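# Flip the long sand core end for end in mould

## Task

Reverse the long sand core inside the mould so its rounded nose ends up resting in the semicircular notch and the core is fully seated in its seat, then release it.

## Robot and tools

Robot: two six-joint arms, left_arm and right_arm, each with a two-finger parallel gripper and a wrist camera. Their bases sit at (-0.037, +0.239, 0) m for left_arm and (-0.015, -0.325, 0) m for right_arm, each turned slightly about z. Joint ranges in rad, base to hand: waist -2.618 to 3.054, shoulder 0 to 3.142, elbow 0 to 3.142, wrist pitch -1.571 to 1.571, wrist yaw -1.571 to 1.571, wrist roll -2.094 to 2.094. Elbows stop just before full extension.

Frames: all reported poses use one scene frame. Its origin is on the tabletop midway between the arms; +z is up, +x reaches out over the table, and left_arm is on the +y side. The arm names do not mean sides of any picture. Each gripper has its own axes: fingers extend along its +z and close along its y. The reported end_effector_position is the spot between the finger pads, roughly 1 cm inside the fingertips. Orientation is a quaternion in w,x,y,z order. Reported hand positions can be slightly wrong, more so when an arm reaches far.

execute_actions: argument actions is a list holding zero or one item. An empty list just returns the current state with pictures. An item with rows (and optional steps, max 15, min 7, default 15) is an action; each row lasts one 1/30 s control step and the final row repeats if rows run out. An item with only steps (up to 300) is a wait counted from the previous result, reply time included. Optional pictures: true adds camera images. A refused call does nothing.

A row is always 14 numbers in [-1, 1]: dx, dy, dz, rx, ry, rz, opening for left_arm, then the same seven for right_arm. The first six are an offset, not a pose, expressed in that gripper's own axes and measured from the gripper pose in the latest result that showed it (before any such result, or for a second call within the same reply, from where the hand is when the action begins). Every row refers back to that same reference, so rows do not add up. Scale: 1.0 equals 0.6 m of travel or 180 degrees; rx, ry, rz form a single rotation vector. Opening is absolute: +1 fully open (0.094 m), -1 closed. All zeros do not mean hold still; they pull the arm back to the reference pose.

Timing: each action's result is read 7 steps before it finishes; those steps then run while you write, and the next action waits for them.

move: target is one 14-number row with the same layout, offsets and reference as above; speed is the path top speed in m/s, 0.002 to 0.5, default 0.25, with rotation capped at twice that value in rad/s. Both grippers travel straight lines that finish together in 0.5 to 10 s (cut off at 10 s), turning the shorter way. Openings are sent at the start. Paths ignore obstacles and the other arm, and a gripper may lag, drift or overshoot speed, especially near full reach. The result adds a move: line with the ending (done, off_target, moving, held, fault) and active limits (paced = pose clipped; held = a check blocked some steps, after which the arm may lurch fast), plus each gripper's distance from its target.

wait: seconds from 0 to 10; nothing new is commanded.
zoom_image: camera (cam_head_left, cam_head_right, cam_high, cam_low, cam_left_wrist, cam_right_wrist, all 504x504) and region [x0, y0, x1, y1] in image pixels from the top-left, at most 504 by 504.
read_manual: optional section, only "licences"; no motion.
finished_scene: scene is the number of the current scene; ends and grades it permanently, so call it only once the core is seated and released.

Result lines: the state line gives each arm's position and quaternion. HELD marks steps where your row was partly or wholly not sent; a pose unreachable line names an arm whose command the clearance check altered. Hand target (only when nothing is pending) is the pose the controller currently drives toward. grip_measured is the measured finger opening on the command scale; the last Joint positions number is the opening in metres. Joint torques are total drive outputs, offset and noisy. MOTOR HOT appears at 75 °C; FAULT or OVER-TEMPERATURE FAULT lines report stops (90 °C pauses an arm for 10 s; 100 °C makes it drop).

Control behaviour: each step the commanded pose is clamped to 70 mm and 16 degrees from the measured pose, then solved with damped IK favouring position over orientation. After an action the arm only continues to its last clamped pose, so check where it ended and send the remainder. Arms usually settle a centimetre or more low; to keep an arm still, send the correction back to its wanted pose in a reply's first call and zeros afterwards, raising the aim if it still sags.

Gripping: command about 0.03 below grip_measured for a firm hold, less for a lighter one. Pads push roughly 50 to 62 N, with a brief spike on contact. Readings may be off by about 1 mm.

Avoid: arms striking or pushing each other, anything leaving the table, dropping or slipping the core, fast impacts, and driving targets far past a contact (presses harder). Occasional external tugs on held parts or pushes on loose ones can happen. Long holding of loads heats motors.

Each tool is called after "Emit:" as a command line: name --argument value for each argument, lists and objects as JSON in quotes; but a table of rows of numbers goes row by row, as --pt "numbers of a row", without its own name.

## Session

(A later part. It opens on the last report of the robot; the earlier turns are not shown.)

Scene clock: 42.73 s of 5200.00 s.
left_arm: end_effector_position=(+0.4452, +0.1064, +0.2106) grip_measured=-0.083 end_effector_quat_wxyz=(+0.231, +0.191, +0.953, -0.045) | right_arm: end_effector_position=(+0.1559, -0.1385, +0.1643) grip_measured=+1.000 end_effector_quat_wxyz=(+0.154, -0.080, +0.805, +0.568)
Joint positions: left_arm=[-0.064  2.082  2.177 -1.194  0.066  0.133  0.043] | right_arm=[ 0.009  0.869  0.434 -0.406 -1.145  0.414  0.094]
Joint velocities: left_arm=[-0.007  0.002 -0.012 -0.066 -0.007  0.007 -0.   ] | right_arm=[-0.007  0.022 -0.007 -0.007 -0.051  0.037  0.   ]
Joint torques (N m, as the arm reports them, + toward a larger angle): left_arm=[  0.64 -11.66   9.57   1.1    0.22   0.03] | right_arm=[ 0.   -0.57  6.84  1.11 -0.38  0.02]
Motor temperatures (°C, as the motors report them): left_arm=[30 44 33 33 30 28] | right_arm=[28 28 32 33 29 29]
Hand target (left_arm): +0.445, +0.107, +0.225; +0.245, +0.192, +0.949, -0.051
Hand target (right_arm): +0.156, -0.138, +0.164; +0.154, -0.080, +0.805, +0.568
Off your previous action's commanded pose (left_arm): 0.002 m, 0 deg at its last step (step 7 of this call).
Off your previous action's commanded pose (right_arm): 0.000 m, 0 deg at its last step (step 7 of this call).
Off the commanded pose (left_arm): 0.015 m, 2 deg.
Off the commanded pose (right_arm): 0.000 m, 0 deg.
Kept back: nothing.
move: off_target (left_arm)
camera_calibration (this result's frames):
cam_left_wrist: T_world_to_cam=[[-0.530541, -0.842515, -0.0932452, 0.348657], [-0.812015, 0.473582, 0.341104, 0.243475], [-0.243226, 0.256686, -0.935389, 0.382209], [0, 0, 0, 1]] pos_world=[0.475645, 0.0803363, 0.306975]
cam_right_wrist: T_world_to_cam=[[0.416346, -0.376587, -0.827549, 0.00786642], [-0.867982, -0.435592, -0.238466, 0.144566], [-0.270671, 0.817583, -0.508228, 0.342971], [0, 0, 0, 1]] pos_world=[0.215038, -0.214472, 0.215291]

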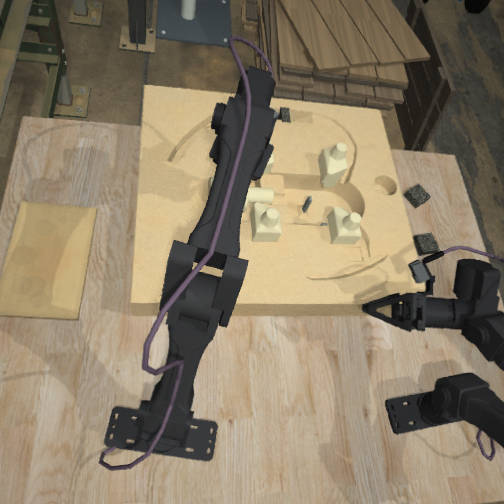

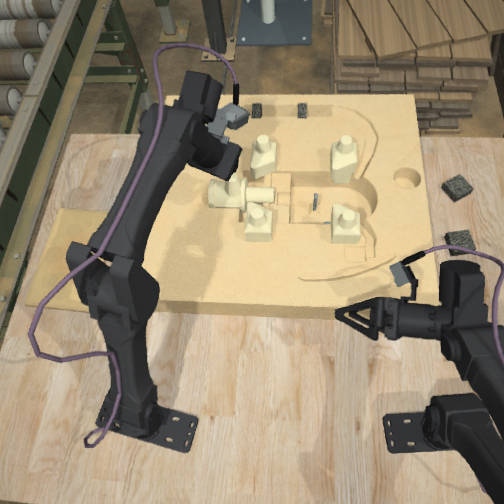

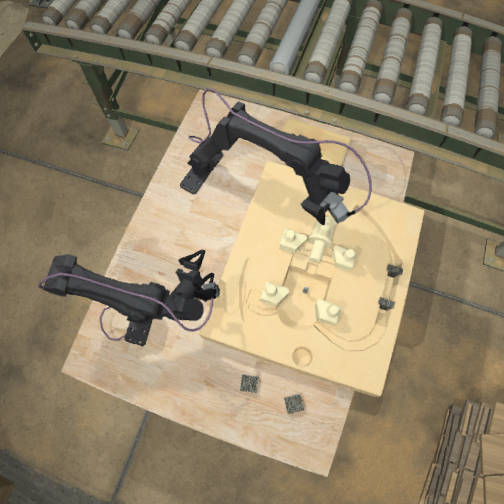

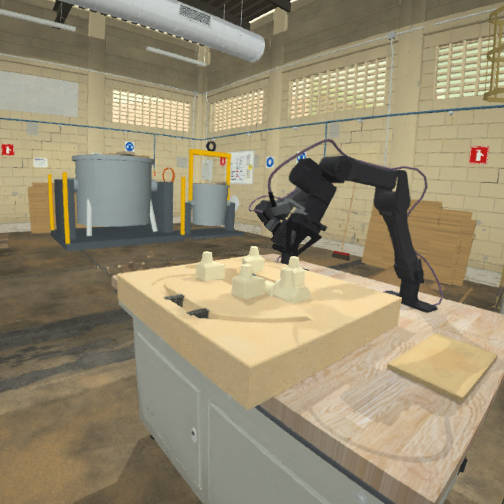

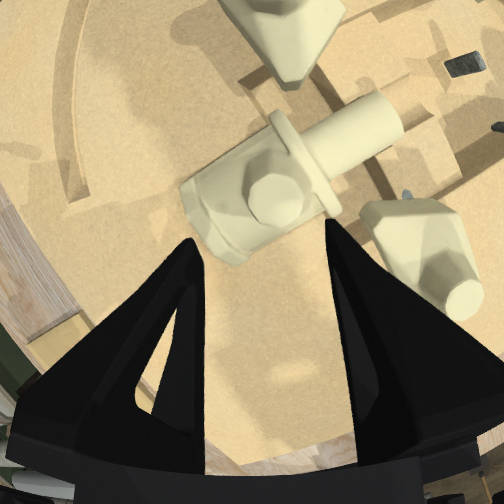

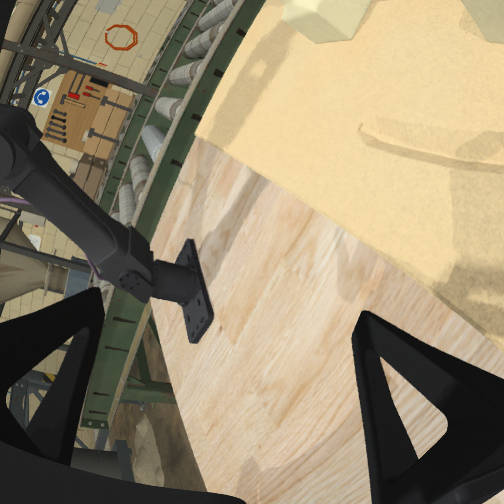

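Emit:
execute_actions --actions '[]'

Scene clock: 43.07 s of 5200.00 s.
left_arm: end_effector_position=(+0.4445, +0.1065, +0.2103) grip_measured=-0.083 end_effector_quat_wxyz=(+0.230, +0.191, +0.953, -0.046) | right_arm: end_effector_position=(+0.1559, -0.1385, +0.1643) grip_measured=+1.000 end_effector_quat_wxyz=(+0.154, -0.080, +0.805, +0.568)
Joint positions: left_arm=[-0.064  2.082  2.177 -1.197  0.067  0.133  0.043] | right_arm=[ 0.009  0.869  0.434 -0.406 -1.145  0.414  0.094]
Joint velocities: left_arm=[-0.002  0.002 -0.012 -0.051  0.007 -0.037  0.   ] | right_arm=[ 0.002  0.017 -0.007  0.022 -0.037 -0.066  0.   ]
Joint torques (N m, as the arm reports them, + toward a larger angle): left_arm=[  0.7  -11.74   9.48   1.09   0.21   0.04] | right_arm=[ 0.01 -0.56  6.83  1.11 -0.39  0.02]
Motor temperatures (°C, as the motors report them): left_arm=[30 44 33 33 30 28] | right_arm=[28 28 32 33 29 29]
Hand target (left_arm): +0.445, +0.107, +0.225; +0.244, +0.192, +0.949, -0.051
Hand target (right_arm): +0.156, -0.138, +0.164; +0.154, -0.080, +0.805, +0.568
Off the commanded pose (left_arm): 0.015 m, 2 deg.
Off the commanded pose (right_arm): 0.000 m, 0 deg.
Kept back: nothing.
Steps of this call (steps 1 to 10: nothing new was sent). Readings (end_effector_position):
1: left_arm (+0.4451, +0.1064, +0.2106) | right_arm (+0.1559, -0.1385, +0.1643)
2: left_arm (+0.4450, +0.1064, +0.2105) | right_arm (+0.1559, -0.1385, +0.1643)
4: left_arm (+0.4447, +0.1065, +0.2104) | right_arm (+0.1559, -0.1385, +0.1643)
8: left_arm (+0.4445, +0.1065, +0.2103) | right_arm (+0.1559, -0.1385, +0.1643)
10: the state above
camera_calibration (this result's frames):
cam_left_wrist: T_world_to_cam=[[-0.531434, -0.84212, -0.0917117, 0.348291], [-0.810516, 0.474021, 0.344047, 0.241617], [-0.246256, 0.257172, -0.934463, 0.382753], [0, 0, 0, 1]] pos_world=[0.475183, 0.0803378, 0.306483]
cam_right_wrist: T_world_to_cam=[[0.416346, -0.376587, -0.827549, 0.00786642], [-0.867982, -0.435592, -0.238466, 0.144566], [-0.270671, 0.817583, -0.508228, 0.342971], [0, 0, 0, 1]] pos_world=[0.215038, -0.214472, 0.215291]

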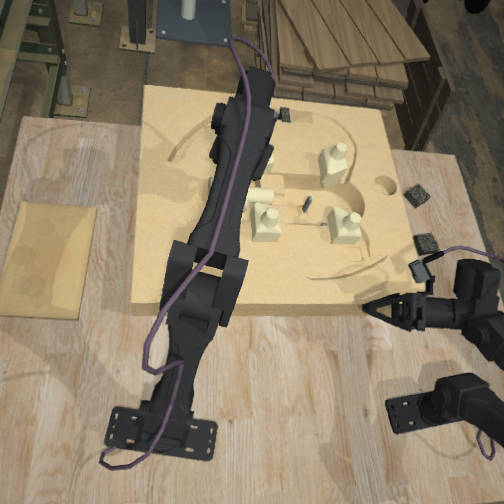

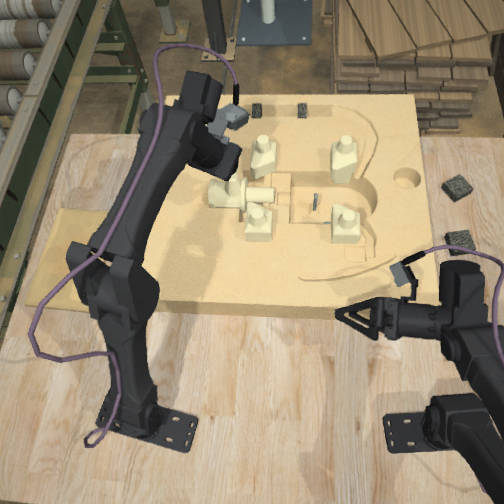

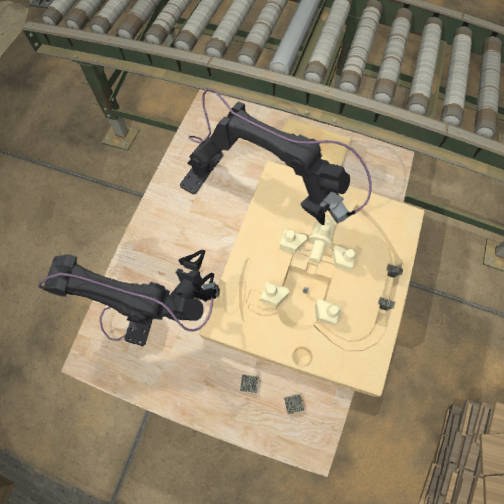

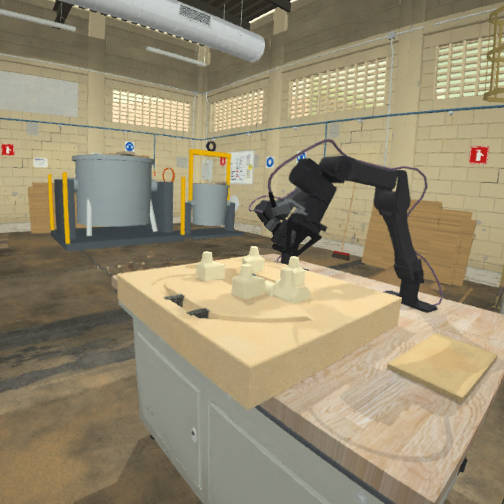

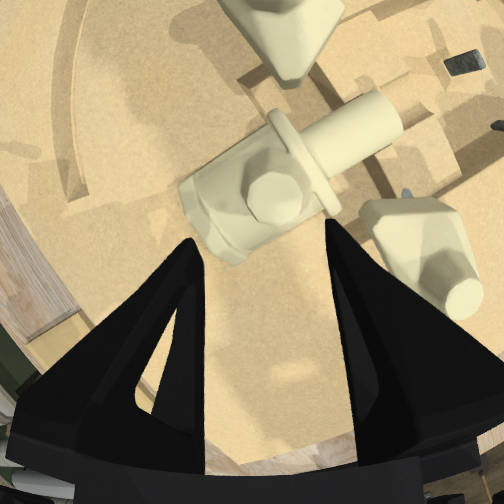

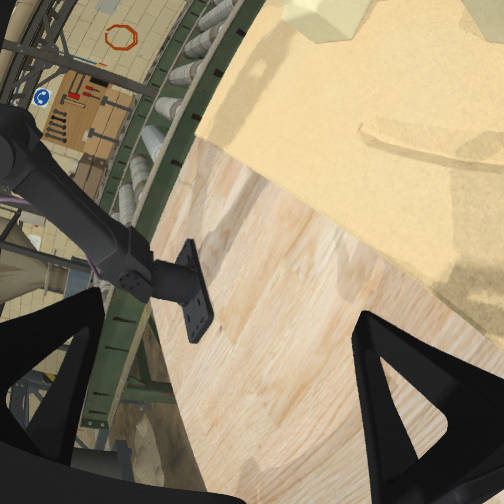

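Emit:
finished_scene --scene 2

The scene is finished: the task was done.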